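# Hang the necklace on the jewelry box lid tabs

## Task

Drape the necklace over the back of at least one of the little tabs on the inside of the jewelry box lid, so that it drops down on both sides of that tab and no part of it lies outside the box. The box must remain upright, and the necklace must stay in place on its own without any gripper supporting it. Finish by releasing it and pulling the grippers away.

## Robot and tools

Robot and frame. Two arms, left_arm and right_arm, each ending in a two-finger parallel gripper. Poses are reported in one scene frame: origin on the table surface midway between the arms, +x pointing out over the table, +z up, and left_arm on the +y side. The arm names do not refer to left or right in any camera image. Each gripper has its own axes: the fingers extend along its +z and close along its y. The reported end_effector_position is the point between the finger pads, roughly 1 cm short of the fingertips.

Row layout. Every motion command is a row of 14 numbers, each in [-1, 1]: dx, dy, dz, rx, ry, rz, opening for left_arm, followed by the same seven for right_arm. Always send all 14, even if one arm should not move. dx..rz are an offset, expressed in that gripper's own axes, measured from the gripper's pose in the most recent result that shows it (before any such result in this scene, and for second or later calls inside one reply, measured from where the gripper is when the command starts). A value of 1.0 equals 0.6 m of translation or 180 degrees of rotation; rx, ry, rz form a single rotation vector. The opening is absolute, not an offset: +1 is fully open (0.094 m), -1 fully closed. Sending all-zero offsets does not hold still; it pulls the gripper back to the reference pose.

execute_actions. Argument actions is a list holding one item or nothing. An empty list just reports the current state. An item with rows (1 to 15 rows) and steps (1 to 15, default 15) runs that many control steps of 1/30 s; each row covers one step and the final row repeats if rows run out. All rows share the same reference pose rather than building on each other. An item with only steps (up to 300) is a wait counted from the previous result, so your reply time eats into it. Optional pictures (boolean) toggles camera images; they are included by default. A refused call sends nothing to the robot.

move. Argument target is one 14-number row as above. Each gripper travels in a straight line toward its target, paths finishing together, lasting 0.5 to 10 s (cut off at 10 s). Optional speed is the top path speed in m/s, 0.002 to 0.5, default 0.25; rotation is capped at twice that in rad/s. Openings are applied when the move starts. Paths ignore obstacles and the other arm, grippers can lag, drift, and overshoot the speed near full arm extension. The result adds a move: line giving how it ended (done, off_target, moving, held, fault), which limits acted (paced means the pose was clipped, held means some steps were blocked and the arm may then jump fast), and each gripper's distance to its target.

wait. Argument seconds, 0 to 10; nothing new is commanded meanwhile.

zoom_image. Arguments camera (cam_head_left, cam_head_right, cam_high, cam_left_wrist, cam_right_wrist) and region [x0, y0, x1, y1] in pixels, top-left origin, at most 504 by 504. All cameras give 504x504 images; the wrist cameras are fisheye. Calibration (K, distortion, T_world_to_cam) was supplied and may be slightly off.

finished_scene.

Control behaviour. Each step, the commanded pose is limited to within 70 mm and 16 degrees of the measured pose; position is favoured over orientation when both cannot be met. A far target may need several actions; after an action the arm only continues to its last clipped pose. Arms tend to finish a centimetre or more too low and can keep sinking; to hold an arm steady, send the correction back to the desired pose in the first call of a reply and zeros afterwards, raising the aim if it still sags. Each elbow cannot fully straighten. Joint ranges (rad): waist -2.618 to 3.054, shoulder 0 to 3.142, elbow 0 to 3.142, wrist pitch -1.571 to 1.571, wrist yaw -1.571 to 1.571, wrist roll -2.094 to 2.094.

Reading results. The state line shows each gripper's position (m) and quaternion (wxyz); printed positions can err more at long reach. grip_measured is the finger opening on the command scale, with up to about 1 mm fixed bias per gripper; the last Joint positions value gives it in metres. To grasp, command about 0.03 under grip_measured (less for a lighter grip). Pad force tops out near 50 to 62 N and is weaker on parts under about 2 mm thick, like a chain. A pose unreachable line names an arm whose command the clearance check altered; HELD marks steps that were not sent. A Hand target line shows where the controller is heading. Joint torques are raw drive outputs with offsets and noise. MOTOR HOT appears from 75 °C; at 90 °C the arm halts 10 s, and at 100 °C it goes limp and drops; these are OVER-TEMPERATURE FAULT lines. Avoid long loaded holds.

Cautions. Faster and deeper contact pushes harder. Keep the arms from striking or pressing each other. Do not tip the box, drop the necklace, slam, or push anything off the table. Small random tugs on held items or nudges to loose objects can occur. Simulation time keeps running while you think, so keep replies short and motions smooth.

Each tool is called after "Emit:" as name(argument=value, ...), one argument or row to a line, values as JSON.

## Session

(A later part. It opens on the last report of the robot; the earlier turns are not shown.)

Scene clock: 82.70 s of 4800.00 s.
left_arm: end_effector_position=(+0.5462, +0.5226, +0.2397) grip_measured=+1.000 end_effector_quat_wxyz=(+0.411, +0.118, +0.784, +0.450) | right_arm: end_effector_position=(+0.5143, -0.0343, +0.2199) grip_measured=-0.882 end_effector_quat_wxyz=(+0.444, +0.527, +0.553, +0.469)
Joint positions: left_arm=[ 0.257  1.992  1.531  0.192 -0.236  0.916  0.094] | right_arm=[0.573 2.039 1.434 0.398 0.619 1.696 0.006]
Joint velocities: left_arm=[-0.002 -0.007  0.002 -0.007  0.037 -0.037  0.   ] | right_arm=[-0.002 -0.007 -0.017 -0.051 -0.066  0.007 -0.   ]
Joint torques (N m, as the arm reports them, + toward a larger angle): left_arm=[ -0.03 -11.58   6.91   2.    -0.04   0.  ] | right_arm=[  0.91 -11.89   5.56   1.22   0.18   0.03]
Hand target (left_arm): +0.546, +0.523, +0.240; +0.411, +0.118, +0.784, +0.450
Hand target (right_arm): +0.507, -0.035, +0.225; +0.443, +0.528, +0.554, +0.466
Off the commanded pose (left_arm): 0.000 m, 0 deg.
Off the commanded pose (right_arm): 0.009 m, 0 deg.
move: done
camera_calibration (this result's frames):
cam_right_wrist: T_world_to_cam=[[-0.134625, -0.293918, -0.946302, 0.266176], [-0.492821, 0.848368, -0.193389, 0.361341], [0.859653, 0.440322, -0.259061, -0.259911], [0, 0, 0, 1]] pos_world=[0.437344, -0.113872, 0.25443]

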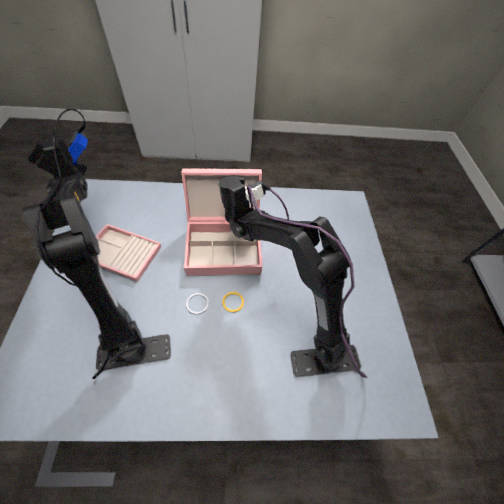

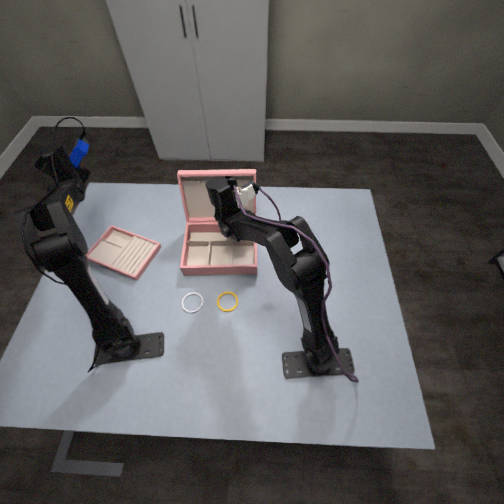

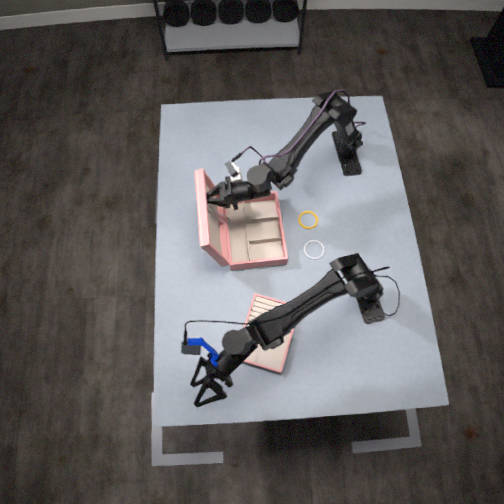

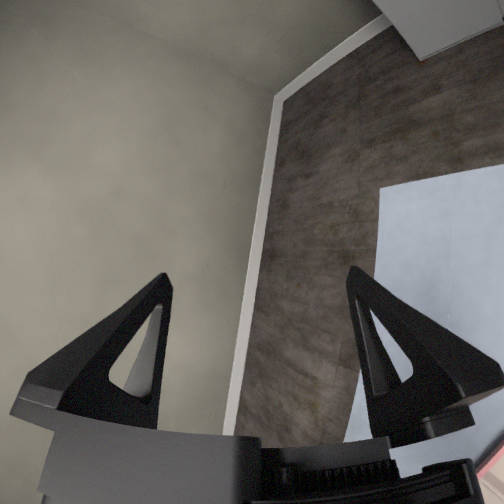

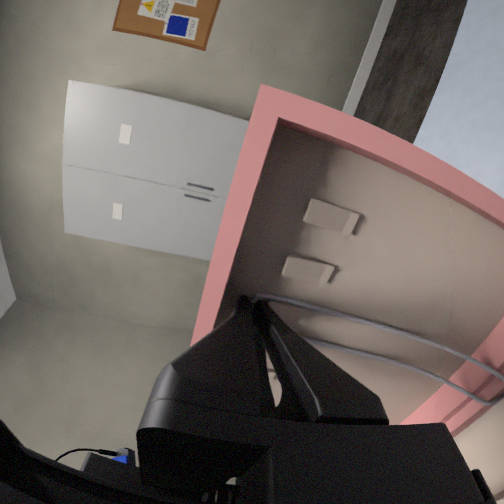

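Emit:
move(
  target=[0,0,0,0,0,0,1,0,0.008,0.008,0,0,0,-1],
  speed=0.02,
)

Emit:
move(
  target=[0,0,0,0,0,0,1,0.03,0.008,0.008,0,0,0,-1],
  speed=0.015,
)

Emit:
zoom_image(
  camera="cam_right_wrist",
  region=[200, 230, 380, 370],
)

Scene clock: 88.67 s of 4800.00 s.
left_arm: end_effector_position=(+0.5462, +0.5226, +0.2397) grip_measured=+1.000 end_effector_quat_wxyz=(+0.411, +0.118, +0.784, +0.450) | right_arm: end_effector_position=(+0.5143, -0.0343, +0.2199) grip_measured=-0.980 end_effector_quat_wxyz=(+0.444, +0.527, +0.553, +0.469)
Joint positions: left_arm=[ 0.257  1.992  1.531  0.192 -0.236  0.916  0.094] | right_arm=[0.573 2.039 1.434 0.398 0.619 1.696 0.001]
Joint velocities: left_arm=[ 0.007 -0.017 -0.007 -0.037  0.081  0.022  0.   ] | right_arm=[-0.007 -0.027  0.002 -0.037  0.022  0.007  0.   ]
Joint torques (N m, as the arm reports them, + toward a larger angle): left_arm=[  0.03 -11.54   6.89   1.99  -0.03  -0.02] | right_arm=[-0.62 -9.    8.75  1.25 -0.01 -0.03]
Hand target (left_arm): +0.546, +0.523, +0.240; +0.411, +0.118, +0.784, +0.450
Hand target (right_arm): +0.520, -0.034, +0.224; +0.444, +0.527, +0.553, +0.469
Off the commanded pose (left_arm): 0.000 m, 0 deg.
Off the commanded pose (right_arm): 0.007 m, 0 deg.
After step 90, 2.27 s passed at rest.
move: done
camera_calibration (this result's frames):
cam_right_wrist: T_world_to_cam=[[-0.134625, -0.293918, -0.946302, 0.266176], [-0.492821, 0.848368, -0.193389, 0.361341], [0.859653, 0.440322, -0.259061, -0.259911], [0, 0, 0, 1]] pos_world=[0.437344, -0.113872, 0.25443]

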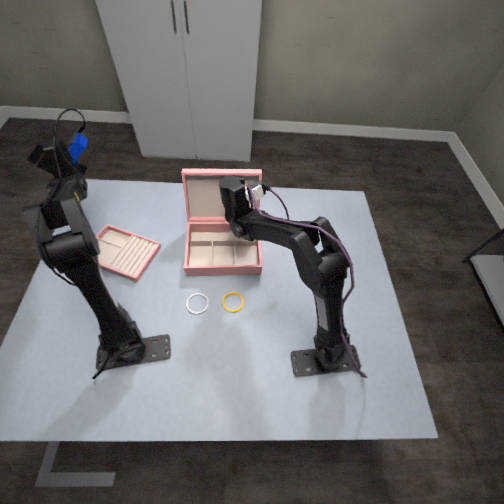

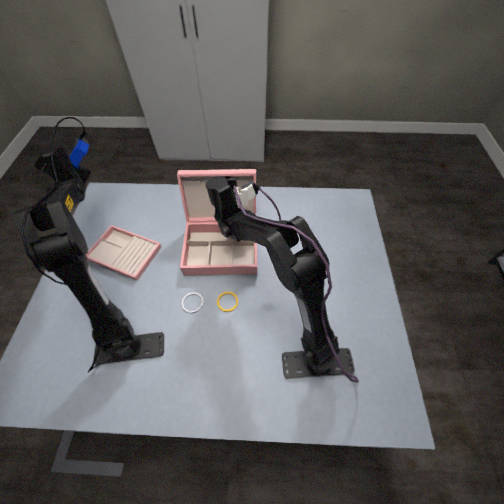

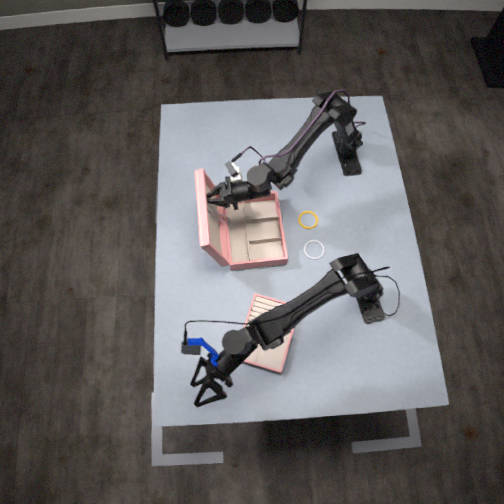

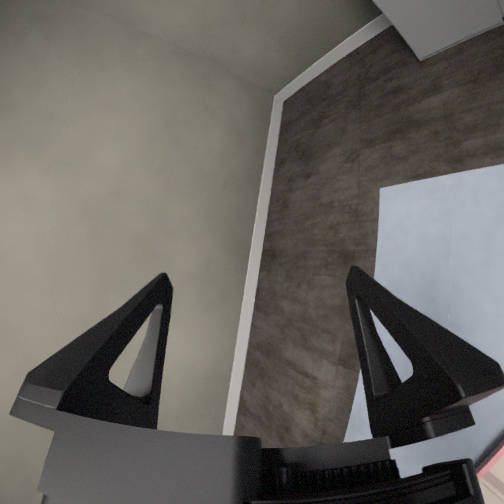

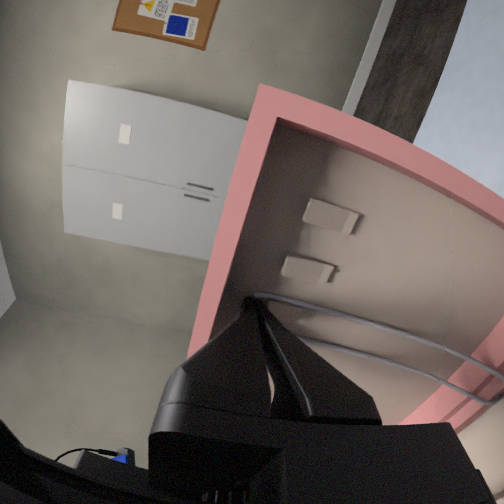

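Scene clock: 90.17 s of 4800.00 s.
left_arm: end_effector_position=(+0.5462, +0.5226, +0.2397) grip_measured=+1.000 end_effector_quat_wxyz=(+0.411, +0.118, +0.784, +0.450) | right_arm: end_effector_position=(+0.5181, -0.0233, +0.2180) grip_measured=-0.980 end_effector_quat_wxyz=(+0.445, +0.528, +0.555, +0.465)
Joint positions: left_arm=[ 0.257  1.992  1.531  0.192 -0.236  0.916  0.094] | right_arm=[0.587 2.077 1.491 0.37  0.636 1.697 0.001]
Joint velocities: left_arm=[-0.002 -0.017 -0.002  0.051 -0.051 -0.037  0.   ] | right_arm=[ 0.002 -0.002  0.002 -0.066 -0.022  0.066 -0.   ]
Joint torques (N m, as the arm reports them, + toward a larger angle): left_arm=[  0.02 -11.63   6.89   2.    -0.03  -0.01] | right_arm=[ 0.85 -9.36  9.    1.26  0.15  0.01]
Hand target (left_arm): +0.546, +0.523, +0.240; +0.411, +0.118, +0.784, +0.450
Hand target (right_arm): +0.518, -0.016, +0.224; +0.444, +0.527, +0.553, +0.469
Off the commanded pose (left_arm): 0.000 m, 0 deg.
Off the commanded pose (right_arm): 0.009 m, 1 deg.
move: done
camera_calibration (this result's frames):
cam_right_wrist: T_world_to_cam=[[-0.140193, -0.300492, -0.943425, 0.270292], [-0.491993, 0.848019, -0.196993, 0.353837], [0.859237, 0.436542, -0.266727, -0.266699], [0, 0, 0, 1]] pos_world=[0.441136, -0.102415, 0.253568]

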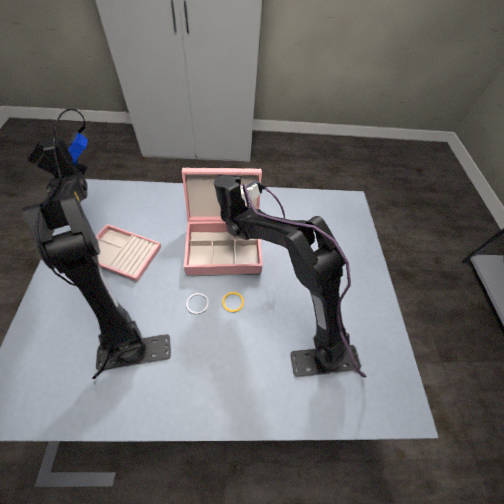

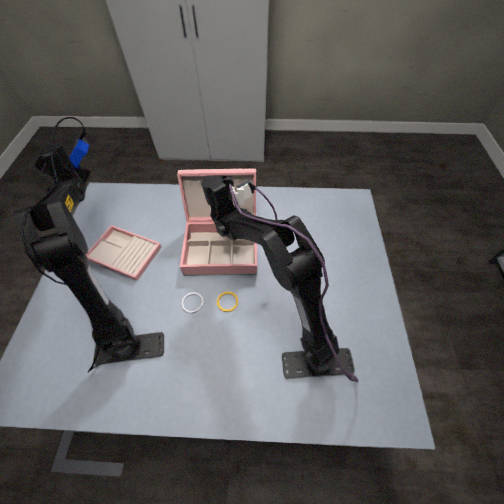

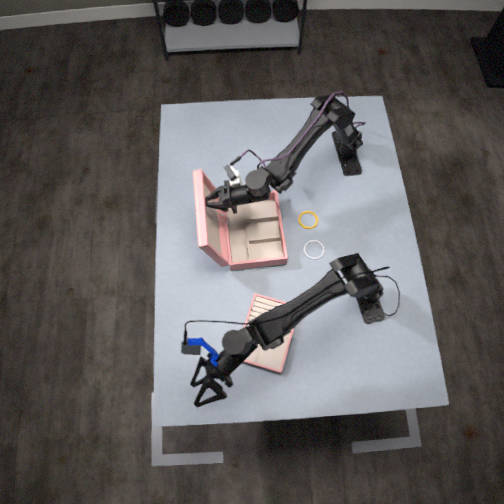

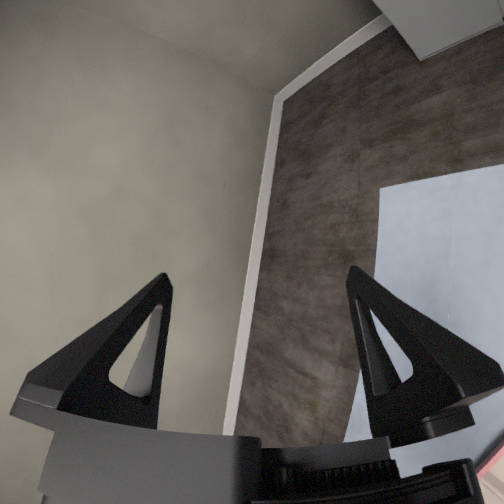

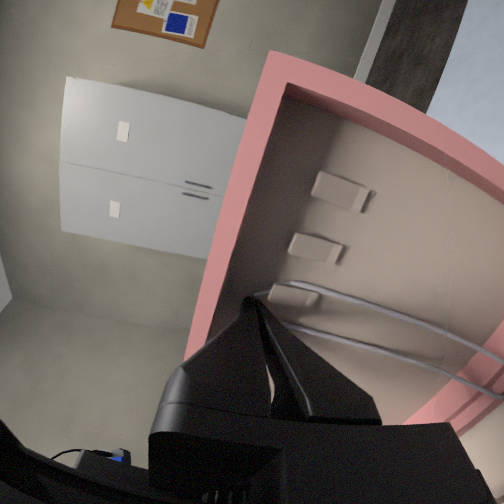

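Region (200, 230, 380, 370) of cam_right_wrist's 504x504 image, scaled by 2.800, with more detail than that image has.

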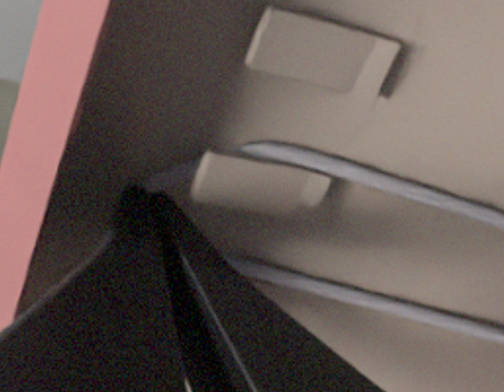

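It goes behind the tab. Shift a little more and descend.

Emit:
move(
  target=[0,0,0,0,0,0,1,0.016,-0.03,0,0,0,0,-1],
  speed=0.015,
)

Emit:
zoom_image(
  camera="cam_right_wrist",
  region=[200, 230, 380, 370],
)

Scene clock: 93.40 s of 4800.00 s.
left_arm: end_effector_position=(+0.5462, +0.5226, +0.2397) grip_measured=+1.000 end_effector_quat_wxyz=(+0.411, +0.118, +0.784, +0.450) | right_arm: end_effector_position=(+0.5191, -0.0199, +0.2162) grip_measured=-0.980 end_effector_quat_wxyz=(+0.450, +0.529, +0.543, +0.473)
Joint positions: left_arm=[ 0.257  1.992  1.531  0.192 -0.236  0.916  0.094] | right_arm=[0.595 2.099 1.492 0.418 0.656 1.699 0.001]
Joint velocities: left_arm=[-0.012  0.002 -0.007 -0.007 -0.037 -0.066  0.   ] | right_arm=[-0.002 -0.012  0.002  0.037 -0.022  0.022  0.001]
Joint torques (N m, as the arm reports them, + toward a larger angle): left_arm=[ -0.02 -11.57   6.87   2.    -0.05  -0.01] | right_arm=[ 1.06 -8.97  5.21  1.38  0.08  0.03]
Hand target (left_arm): +0.546, +0.523, +0.240; +0.411, +0.118, +0.784, +0.450
Hand target (right_arm): +0.514, -0.014, +0.200; +0.445, +0.527, +0.555, +0.465
Off the commanded pose (left_arm): 0.000 m, 0 deg.
Off the commanded pose (right_arm): 0.018 m, 2 deg.
move: off_target (right_arm)
camera_calibration (this result's frames):
cam_right_wrist: T_world_to_cam=[[-0.121645, -0.283943, -0.951093, 0.262109], [-0.477165, 0.85695, -0.194808, 0.343156], [0.870354, 0.430132, -0.239731, -0.281321], [0, 0, 0, 1]] pos_world=[0.440475, -0.0986382, 0.248698]

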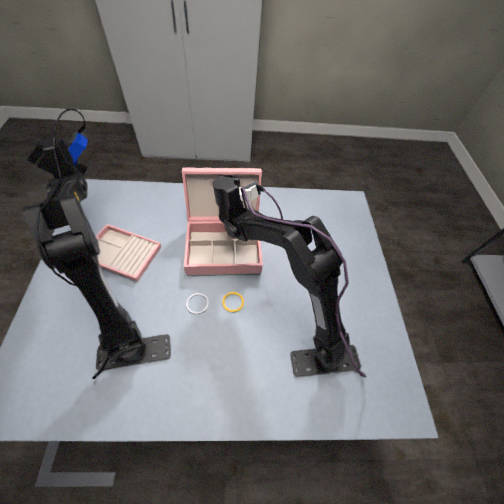

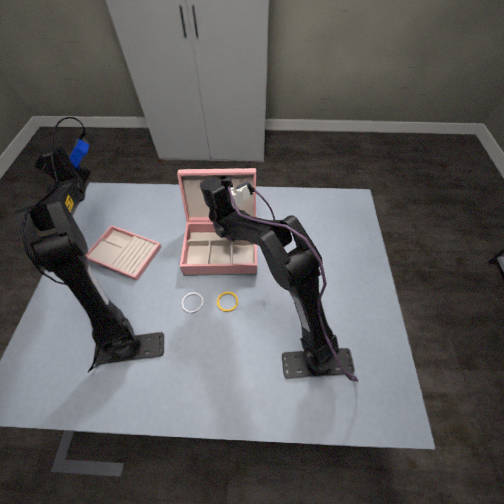

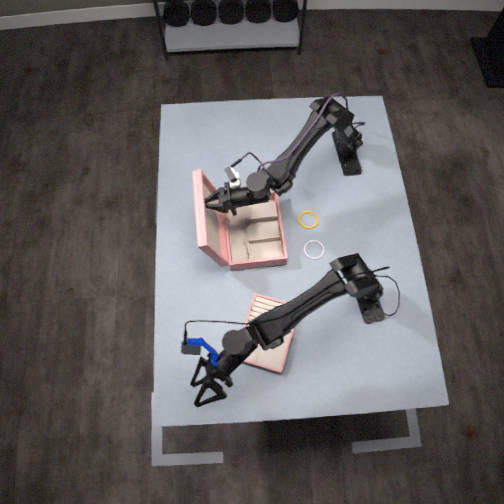

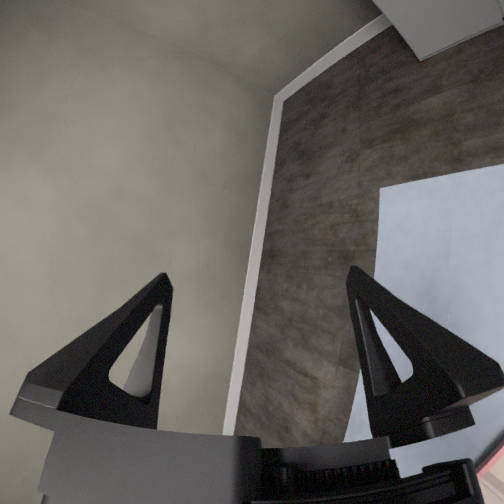

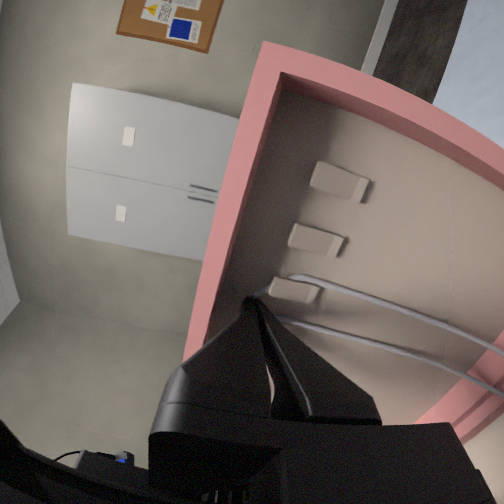

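Region (200, 230, 380, 370) of cam_right_wrist's 504x504 image, scaled by 2.800, with more detail than that image has.

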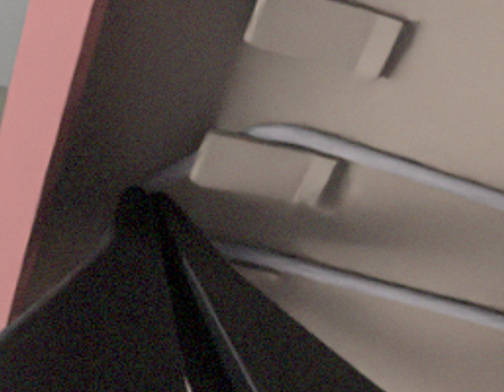

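Emit:
move(
  target=[0,0,0,0,0,0,1,0.026,0.006,0,0,0,0,-1],
  speed=0.015,
)

Emit:
zoom_image(
  camera="cam_right_wrist",
  region=[200, 230, 380, 370],
)

Scene clock: 96.53 s of 4800.00 s.
left_arm: end_effector_position=(+0.5462, +0.5226, +0.2397) grip_measured=+1.000 end_effector_quat_wxyz=(+0.411, +0.118, +0.784, +0.450) | right_arm: end_effector_position=(+0.5191, -0.0130, +0.2166) grip_measured=-0.980 end_effector_quat_wxyz=(+0.453, +0.530, +0.541, +0.470)
Joint positions: left_arm=[ 0.257  1.992  1.531  0.192 -0.236  0.916  0.094] | right_arm=[0.609 2.118 1.523 0.403 0.679 1.7   0.001]
Joint velocities: left_arm=[ 0.017  0.012 -0.007  0.051 -0.11  -0.022  0.   ] | right_arm=[-0.007 -0.007 -0.002 -0.037  0.007  0.007  0.   ]
Joint torques (N m, as the arm reports them, + toward a larger angle): left_arm=[  0.02 -11.6    6.89   2.    -0.05  -0.01] | right_arm=[ 1.03 -9.49  8.66  1.2   0.09  0.05]
Hand target (left_arm): +0.546, +0.523, +0.240; +0.411, +0.118, +0.784, +0.450
Hand target (right_arm): +0.519, -0.004, +0.220; +0.450, +0.529, +0.543, +0.473
Off the commanded pose (left_arm): 0.000 m, 0 deg.
Off the commanded pose (right_arm): 0.009 m, 1 deg.
move: done
camera_calibration (this result's frames):
cam_right_wrist: T_world_to_cam=[[-0.123054, -0.286731, -0.950075, 0.264898], [-0.469681, 0.86017, -0.198764, 0.334351], [0.874218, 0.421774, -0.24052, -0.286065], [0, 0, 0, 1]] pos_world=[0.439719, -0.0909894, 0.249326]

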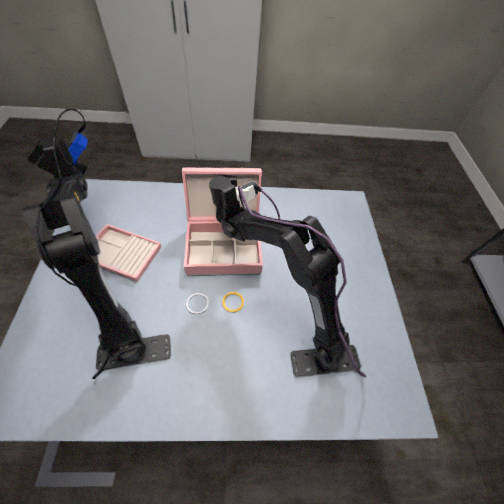

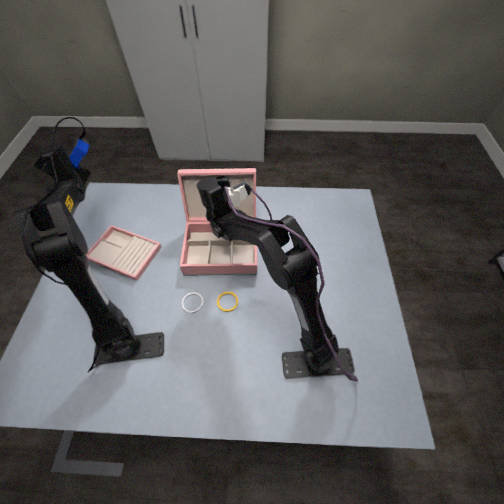

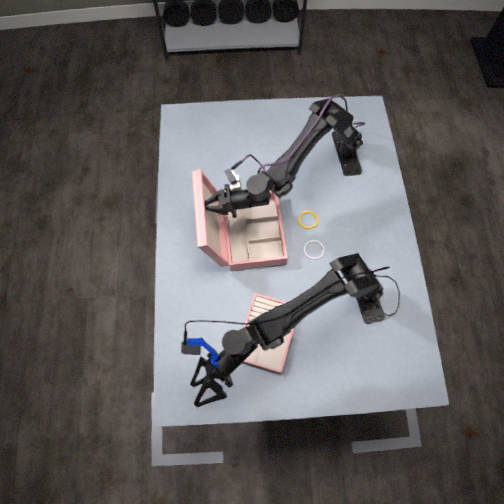

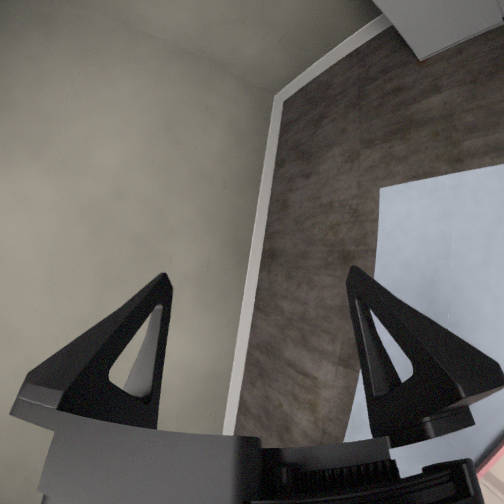

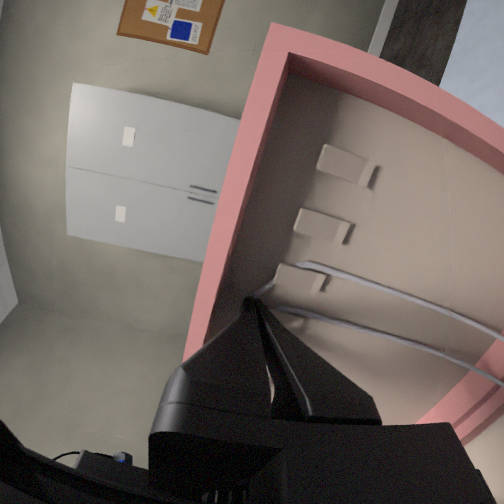

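Region (200, 230, 380, 370) of cam_right_wrist's 504x504 image, scaled by 2.800, with more detail than that image has.

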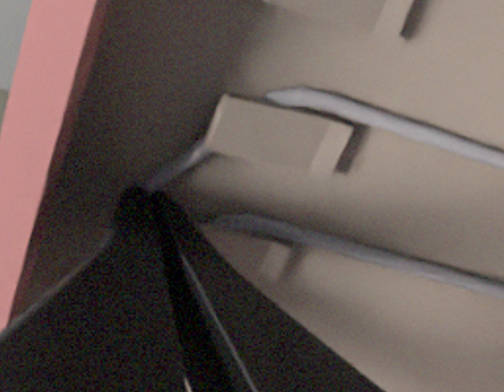

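Emit:
move(
  target=[0,0,0,0,0,0,1,0.012,-0.012,-0.04,0,0,0,-1],
  speed=0.015,
)

Emit:
move(
  target=[0,0,0,0,0,0,1,0,-0.03,-0.012,0,0,0,-1],
  speed=0.02,
)

Emit:
zoom_image(
  camera="cam_right_wrist",
  region=[200, 210, 380, 350],
)

Scene clock: 100.83 s of 4800.00 s.
left_arm: end_effector_position=(+0.5462, +0.5226, +0.2397) grip_measured=+1.000 end_effector_quat_wxyz=(+0.411, +0.118, +0.784, +0.450) | right_arm: end_effector_position=(+0.5009, -0.0097, +0.2052) grip_measured=-0.980 end_effector_quat_wxyz=(+0.456, +0.531, +0.541, +0.466)
Joint positions: left_arm=[ 0.257  1.992  1.531  0.192 -0.236  0.916  0.094] | right_arm=[0.644 2.097 1.446 0.449 0.72  1.707 0.001]
Joint velocities: left_arm=[-0.002  0.007  0.012  0.022 -0.022  0.066  0.   ] | right_arm=[ 0.007  0.007  0.002  0.037 -0.022  0.022 -0.001]
Joint torques (N m, as the arm reports them, + toward a larger angle): left_arm=[  0.03 -11.61   6.87   2.    -0.03  -0.02] | right_arm=[  1.14 -12.     6.01   1.25   0.13   0.01]
Hand target (left_arm): +0.546, +0.523, +0.240; +0.411, +0.118, +0.784, +0.450
Hand target (right_arm): +0.494, -0.007, +0.213; +0.453, +0.530, +0.541, +0.470
Off the commanded pose (left_arm): 0.000 m, 0 deg.
Off the commanded pose (right_arm): 0.011 m, 1 deg.
move: off_target (right_arm)
camera_calibration (this result's frames):
cam_right_wrist: T_world_to_cam=[[-0.127491, -0.29126, -0.94811, 0.254553], [-0.463673, 0.862527, -0.202619, 0.318508], [0.876786, 0.413781, -0.245014, -0.274714], [0, 0, 0, 1]] pos_world=[0.421002, -0.0869089, 0.238572]

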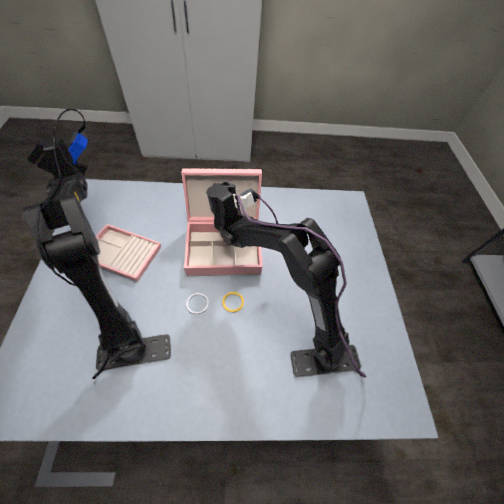

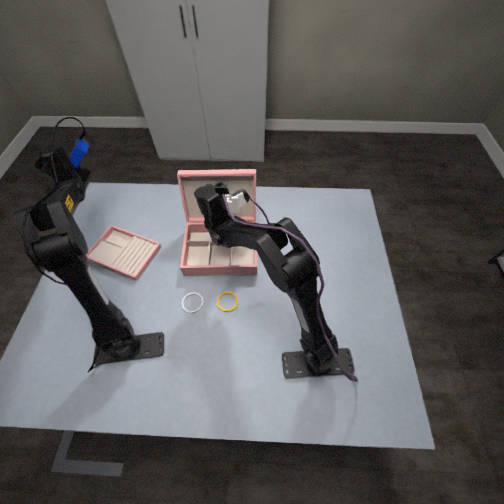

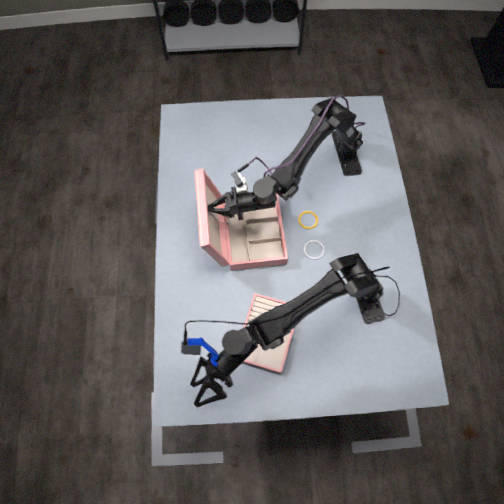

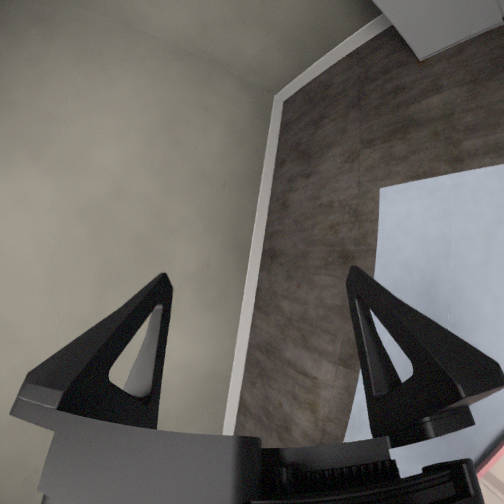

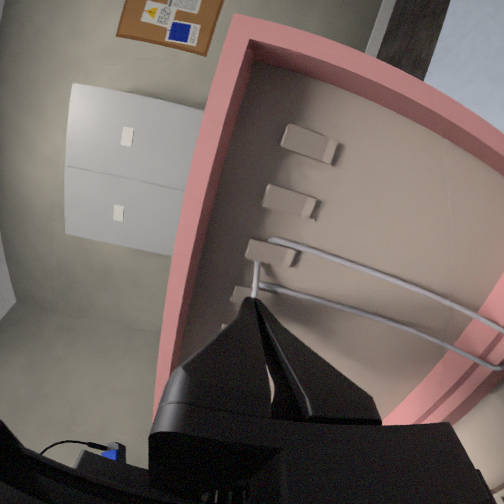

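Scene clock: 102.03 s of 4800.00 s.
left_arm: end_effector_position=(+0.5462, +0.5226, +0.2397) grip_measured=+1.000 end_effector_quat_wxyz=(+0.411, +0.118, +0.784, +0.450) | right_arm: end_effector_position=(+0.4969, -0.0146, +0.1947) grip_measured=-0.980 end_effector_quat_wxyz=(+0.458, +0.532, +0.537, +0.468)
Joint positions: left_arm=[ 0.257  1.992  1.531  0.192 -0.236  0.916  0.094] | right_arm=[0.644 2.097 1.391 0.514 0.726 1.707 0.001]
Joint velocities: left_arm=[-0.012 -0.002  0.007  0.081  0.007 -0.022  0.   ] | right_arm=[ 0.017  0.012 -0.012  0.066 -0.007 -0.022 -0.002]
Joint torques (N m, as the arm reports them, + toward a larger angle): left_arm=[  0.   -11.61   6.9    2.    -0.03   0.  ] | right_arm=[ 1.25 -9.77  5.42  1.39  0.15  0.03]
Hand target (left_arm): +0.546, +0.523, +0.240; +0.411, +0.118, +0.784, +0.450
Hand target (right_arm): +0.491, -0.010, +0.189; +0.456, +0.531, +0.541, +0.466
Off the commanded pose (left_arm): 0.000 m, 0 deg.
Off the commanded pose (right_arm): 0.010 m, 1 deg.
move: done
camera_calibration (this result's frames):
cam_right_wrist: T_world_to_cam=[[-0.121823, -0.285165, -0.950705, 0.240465], [-0.456926, 0.86642, -0.201333, 0.315156], [0.881123, 0.409875, -0.23585, -0.275796], [0, 0, 0, 1]] pos_world=[0.416308, -0.0914427, 0.227016]

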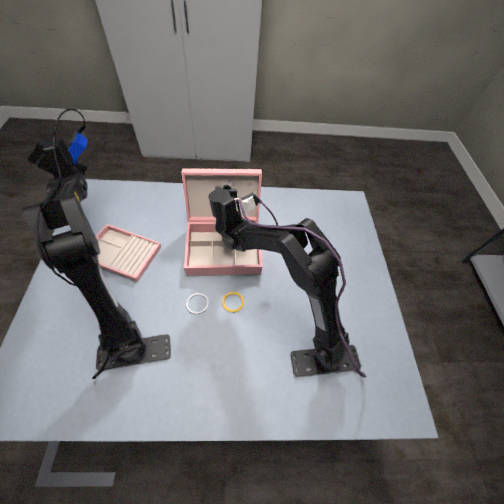

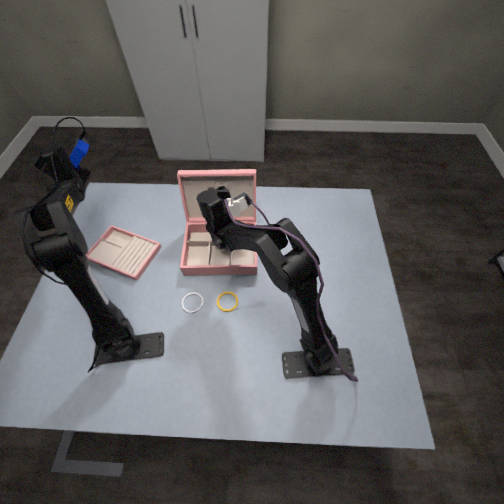

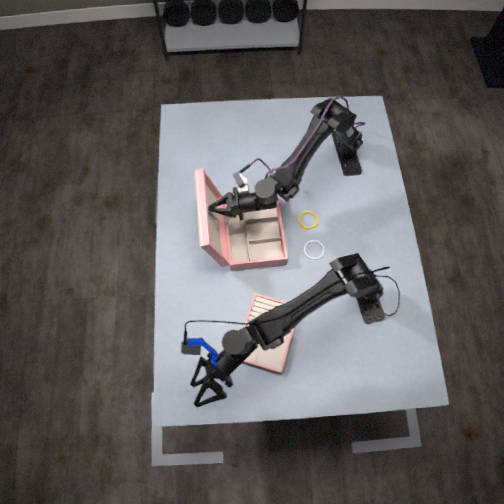

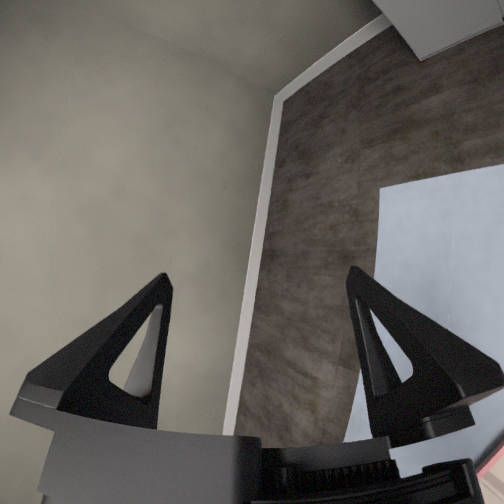

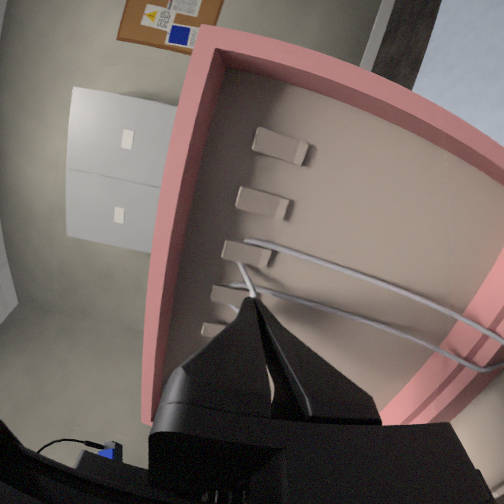

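Region (200, 210, 380, 350) of cam_right_wrist's 504x504 image, scaled by 2.800, with more detail than that image has.

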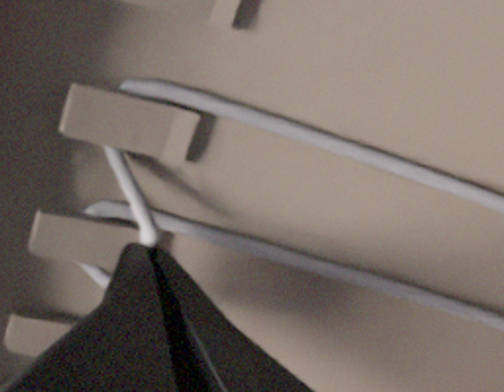

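Emit:
move(
  target=[0,0,0,0,0,0,1,0,0,0,0,0,0,-0.8],
)

Emit:
move(
  target=[0,0,0,0,0,0,1,0,0,-0.15,0,0,0,-0.8],
  speed=0.05,
)

Emit:
zoom_image(
  camera="cam_right_wrist",
  region=[180, 130, 480, 380],
)

Scene clock: 106.03 s of 4800.00 s.
left_arm: end_effector_position=(+0.5462, +0.5226, +0.2397) grip_measured=+1.000 end_effector_quat_wxyz=(+0.411, +0.118, +0.784, +0.450) | right_arm: end_effector_position=(+0.4969, -0.0146, +0.1947) grip_measured=-0.802 end_effector_quat_wxyz=(+0.458, +0.532, +0.537, +0.468)
Joint positions: left_arm=[ 0.257  1.992  1.531  0.192 -0.236  0.916  0.094] | right_arm=[0.644 2.097 1.391 0.514 0.726 1.707 0.009]
Joint velocities: left_arm=[-0.002 -0.017 -0.012 -0.022 -0.022  0.007  0.   ] | right_arm=[-0.002  0.002  0.002 -0.007 -0.022  0.051  0.   ]
Joint torques (N m, as the arm reports them, + toward a larger angle): left_arm=[  0.   -11.6    6.87   2.    -0.03  -0.02] | right_arm=[ 0.   -9.87  6.38  1.36  0.06 -0.01]
Hand target (left_arm): +0.546, +0.523, +0.240; +0.411, +0.118, +0.784, +0.450
Hand target (right_arm): +0.497, -0.015, +0.195; +0.458, +0.532, +0.537, +0.468
Off the commanded pose (left_arm): 0.000 m, 0 deg.
Off the commanded pose (right_arm): 0.000 m, 0 deg.
After step 90, 0.30 s passed at rest.
move: done
camera_calibration (this result's frames):
cam_right_wrist: T_world_to_cam=[[-0.121558, -0.284917, -0.950813, 0.240341], [-0.45687, 0.866472, -0.201235, 0.315115], [0.881189, 0.409936, -0.235497, -0.275873], [0, 0, 0, 1]] pos_world=[0.416278, -0.0914704, 0.226964]

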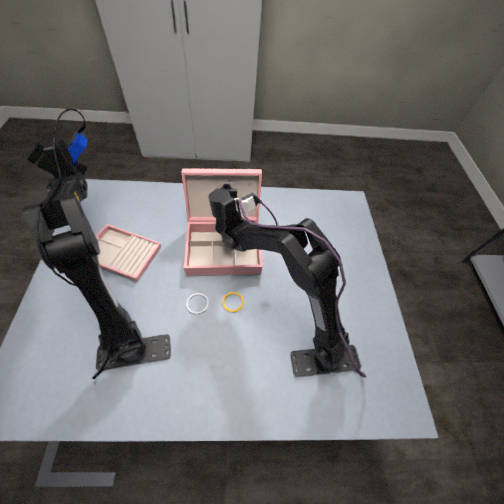

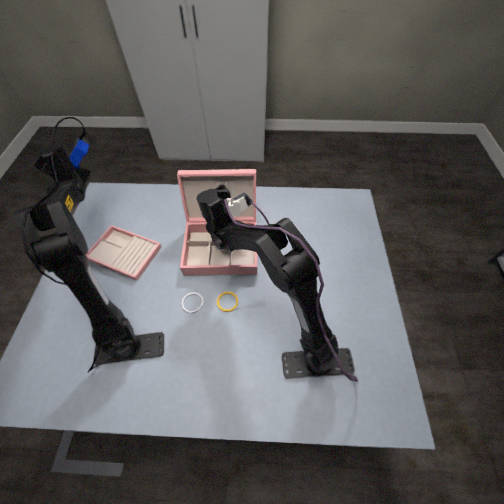

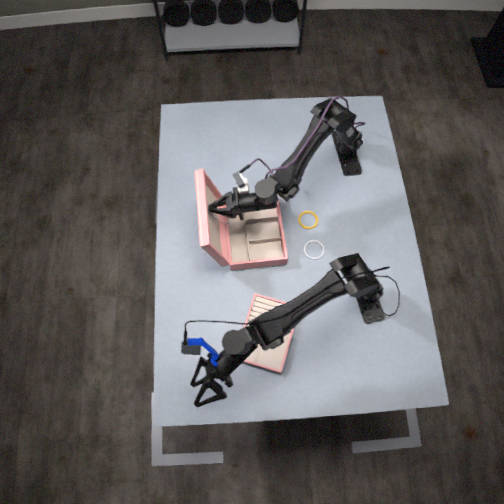

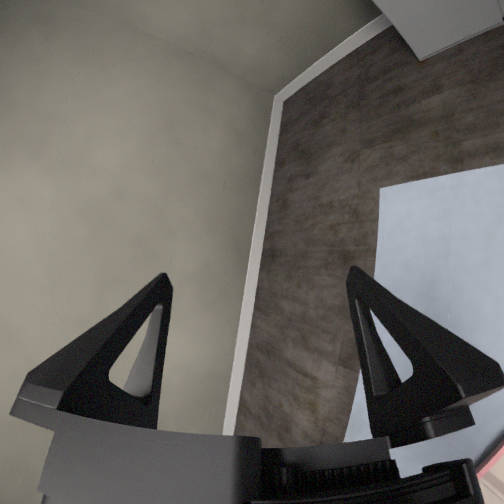

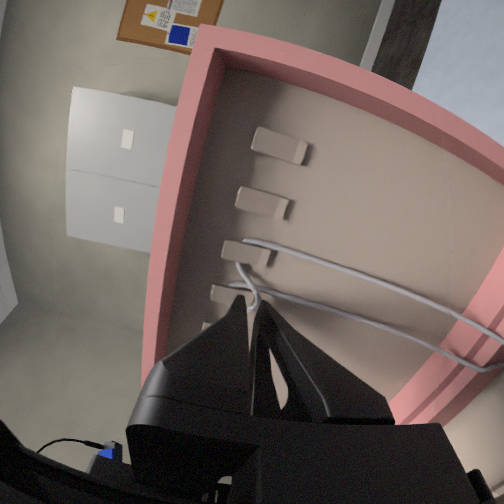

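Scene clock: 108.13 s of 4800.00 s.
left_arm: end_effector_position=(+0.5462, +0.5226, +0.2397) grip_measured=+1.000 end_effector_quat_wxyz=(+0.411, +0.118, +0.784, +0.450) | right_arm: end_effector_position=(+0.4135, -0.0136, +0.1962) grip_measured=-0.802 end_effector_quat_wxyz=(+0.456, +0.529, +0.548, +0.460)
Joint positions: left_arm=[ 0.257  1.992  1.531  0.192 -0.236  0.916  0.094] | right_arm=[0.789 1.895 1.13  0.517 0.858 1.748 0.009]
Joint velocities: left_arm=[ 0.012  0.012  0.002  0.037 -0.022 -0.022  0.   ] | right_arm=[-0.002 -0.012 -0.002 -0.007 -0.037  0.022  0.001]
Joint torques (N m, as the arm reports them, + toward a larger angle): left_arm=[ -0.02 -11.6    6.9    1.99  -0.02  -0.02] | right_arm=[  0.81 -10.74   5.34   1.36   0.26   0.04]
Hand target (left_arm): +0.546, +0.523, +0.240; +0.411, +0.118, +0.784, +0.450
Hand target (right_arm): +0.408, -0.016, +0.208; +0.457, +0.533, +0.536, +0.468
Off the commanded pose (left_arm): 0.000 m, 0 deg.
Off the commanded pose (right_arm): 0.013 m, 2 deg.
move: off_target (right_arm)
camera_calibration (this result's frames):
cam_right_wrist: T_world_to_cam=[[-0.136103, -0.305495, -0.942416, 0.235985], [-0.469097, 0.857742, -0.210301, 0.283157], [0.872596, 0.413462, -0.260048, -0.194094], [0, 0, 0, 1]] pos_world=[0.334312, -0.0905326, 0.23147]

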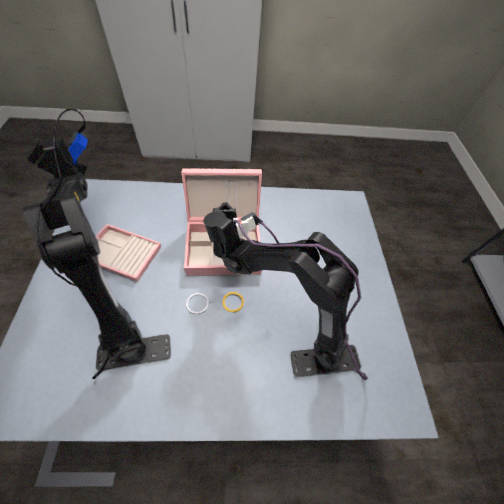

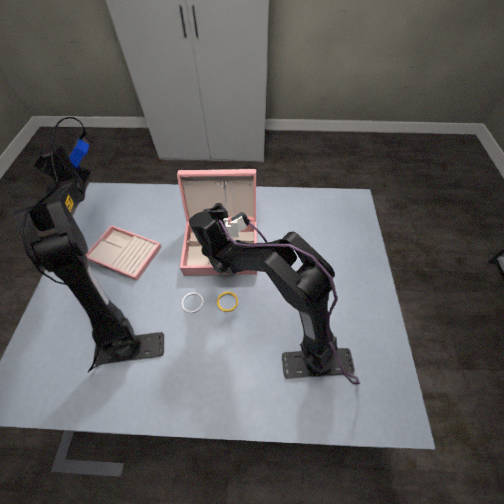

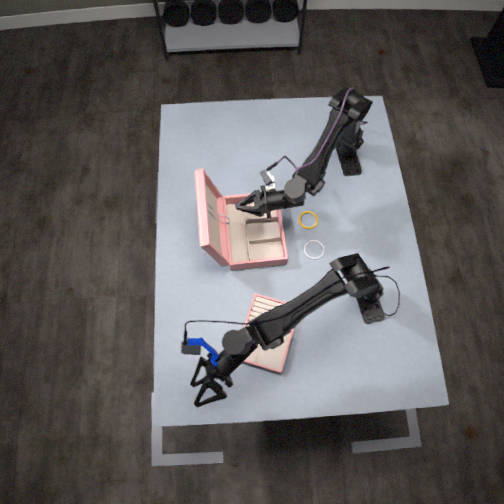

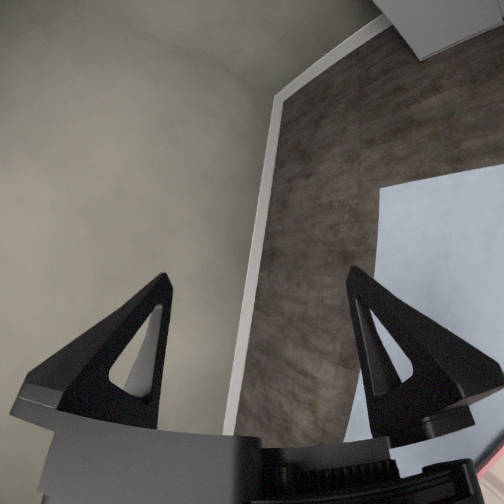

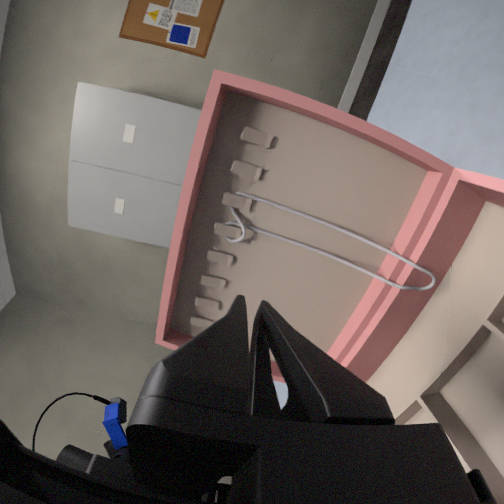

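Region (180, 130, 480, 380) of cam_right_wrist's 504x504 image, scaled by 1.680, with more detail than that image has.

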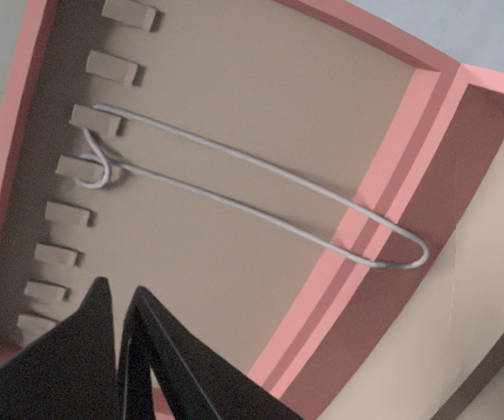

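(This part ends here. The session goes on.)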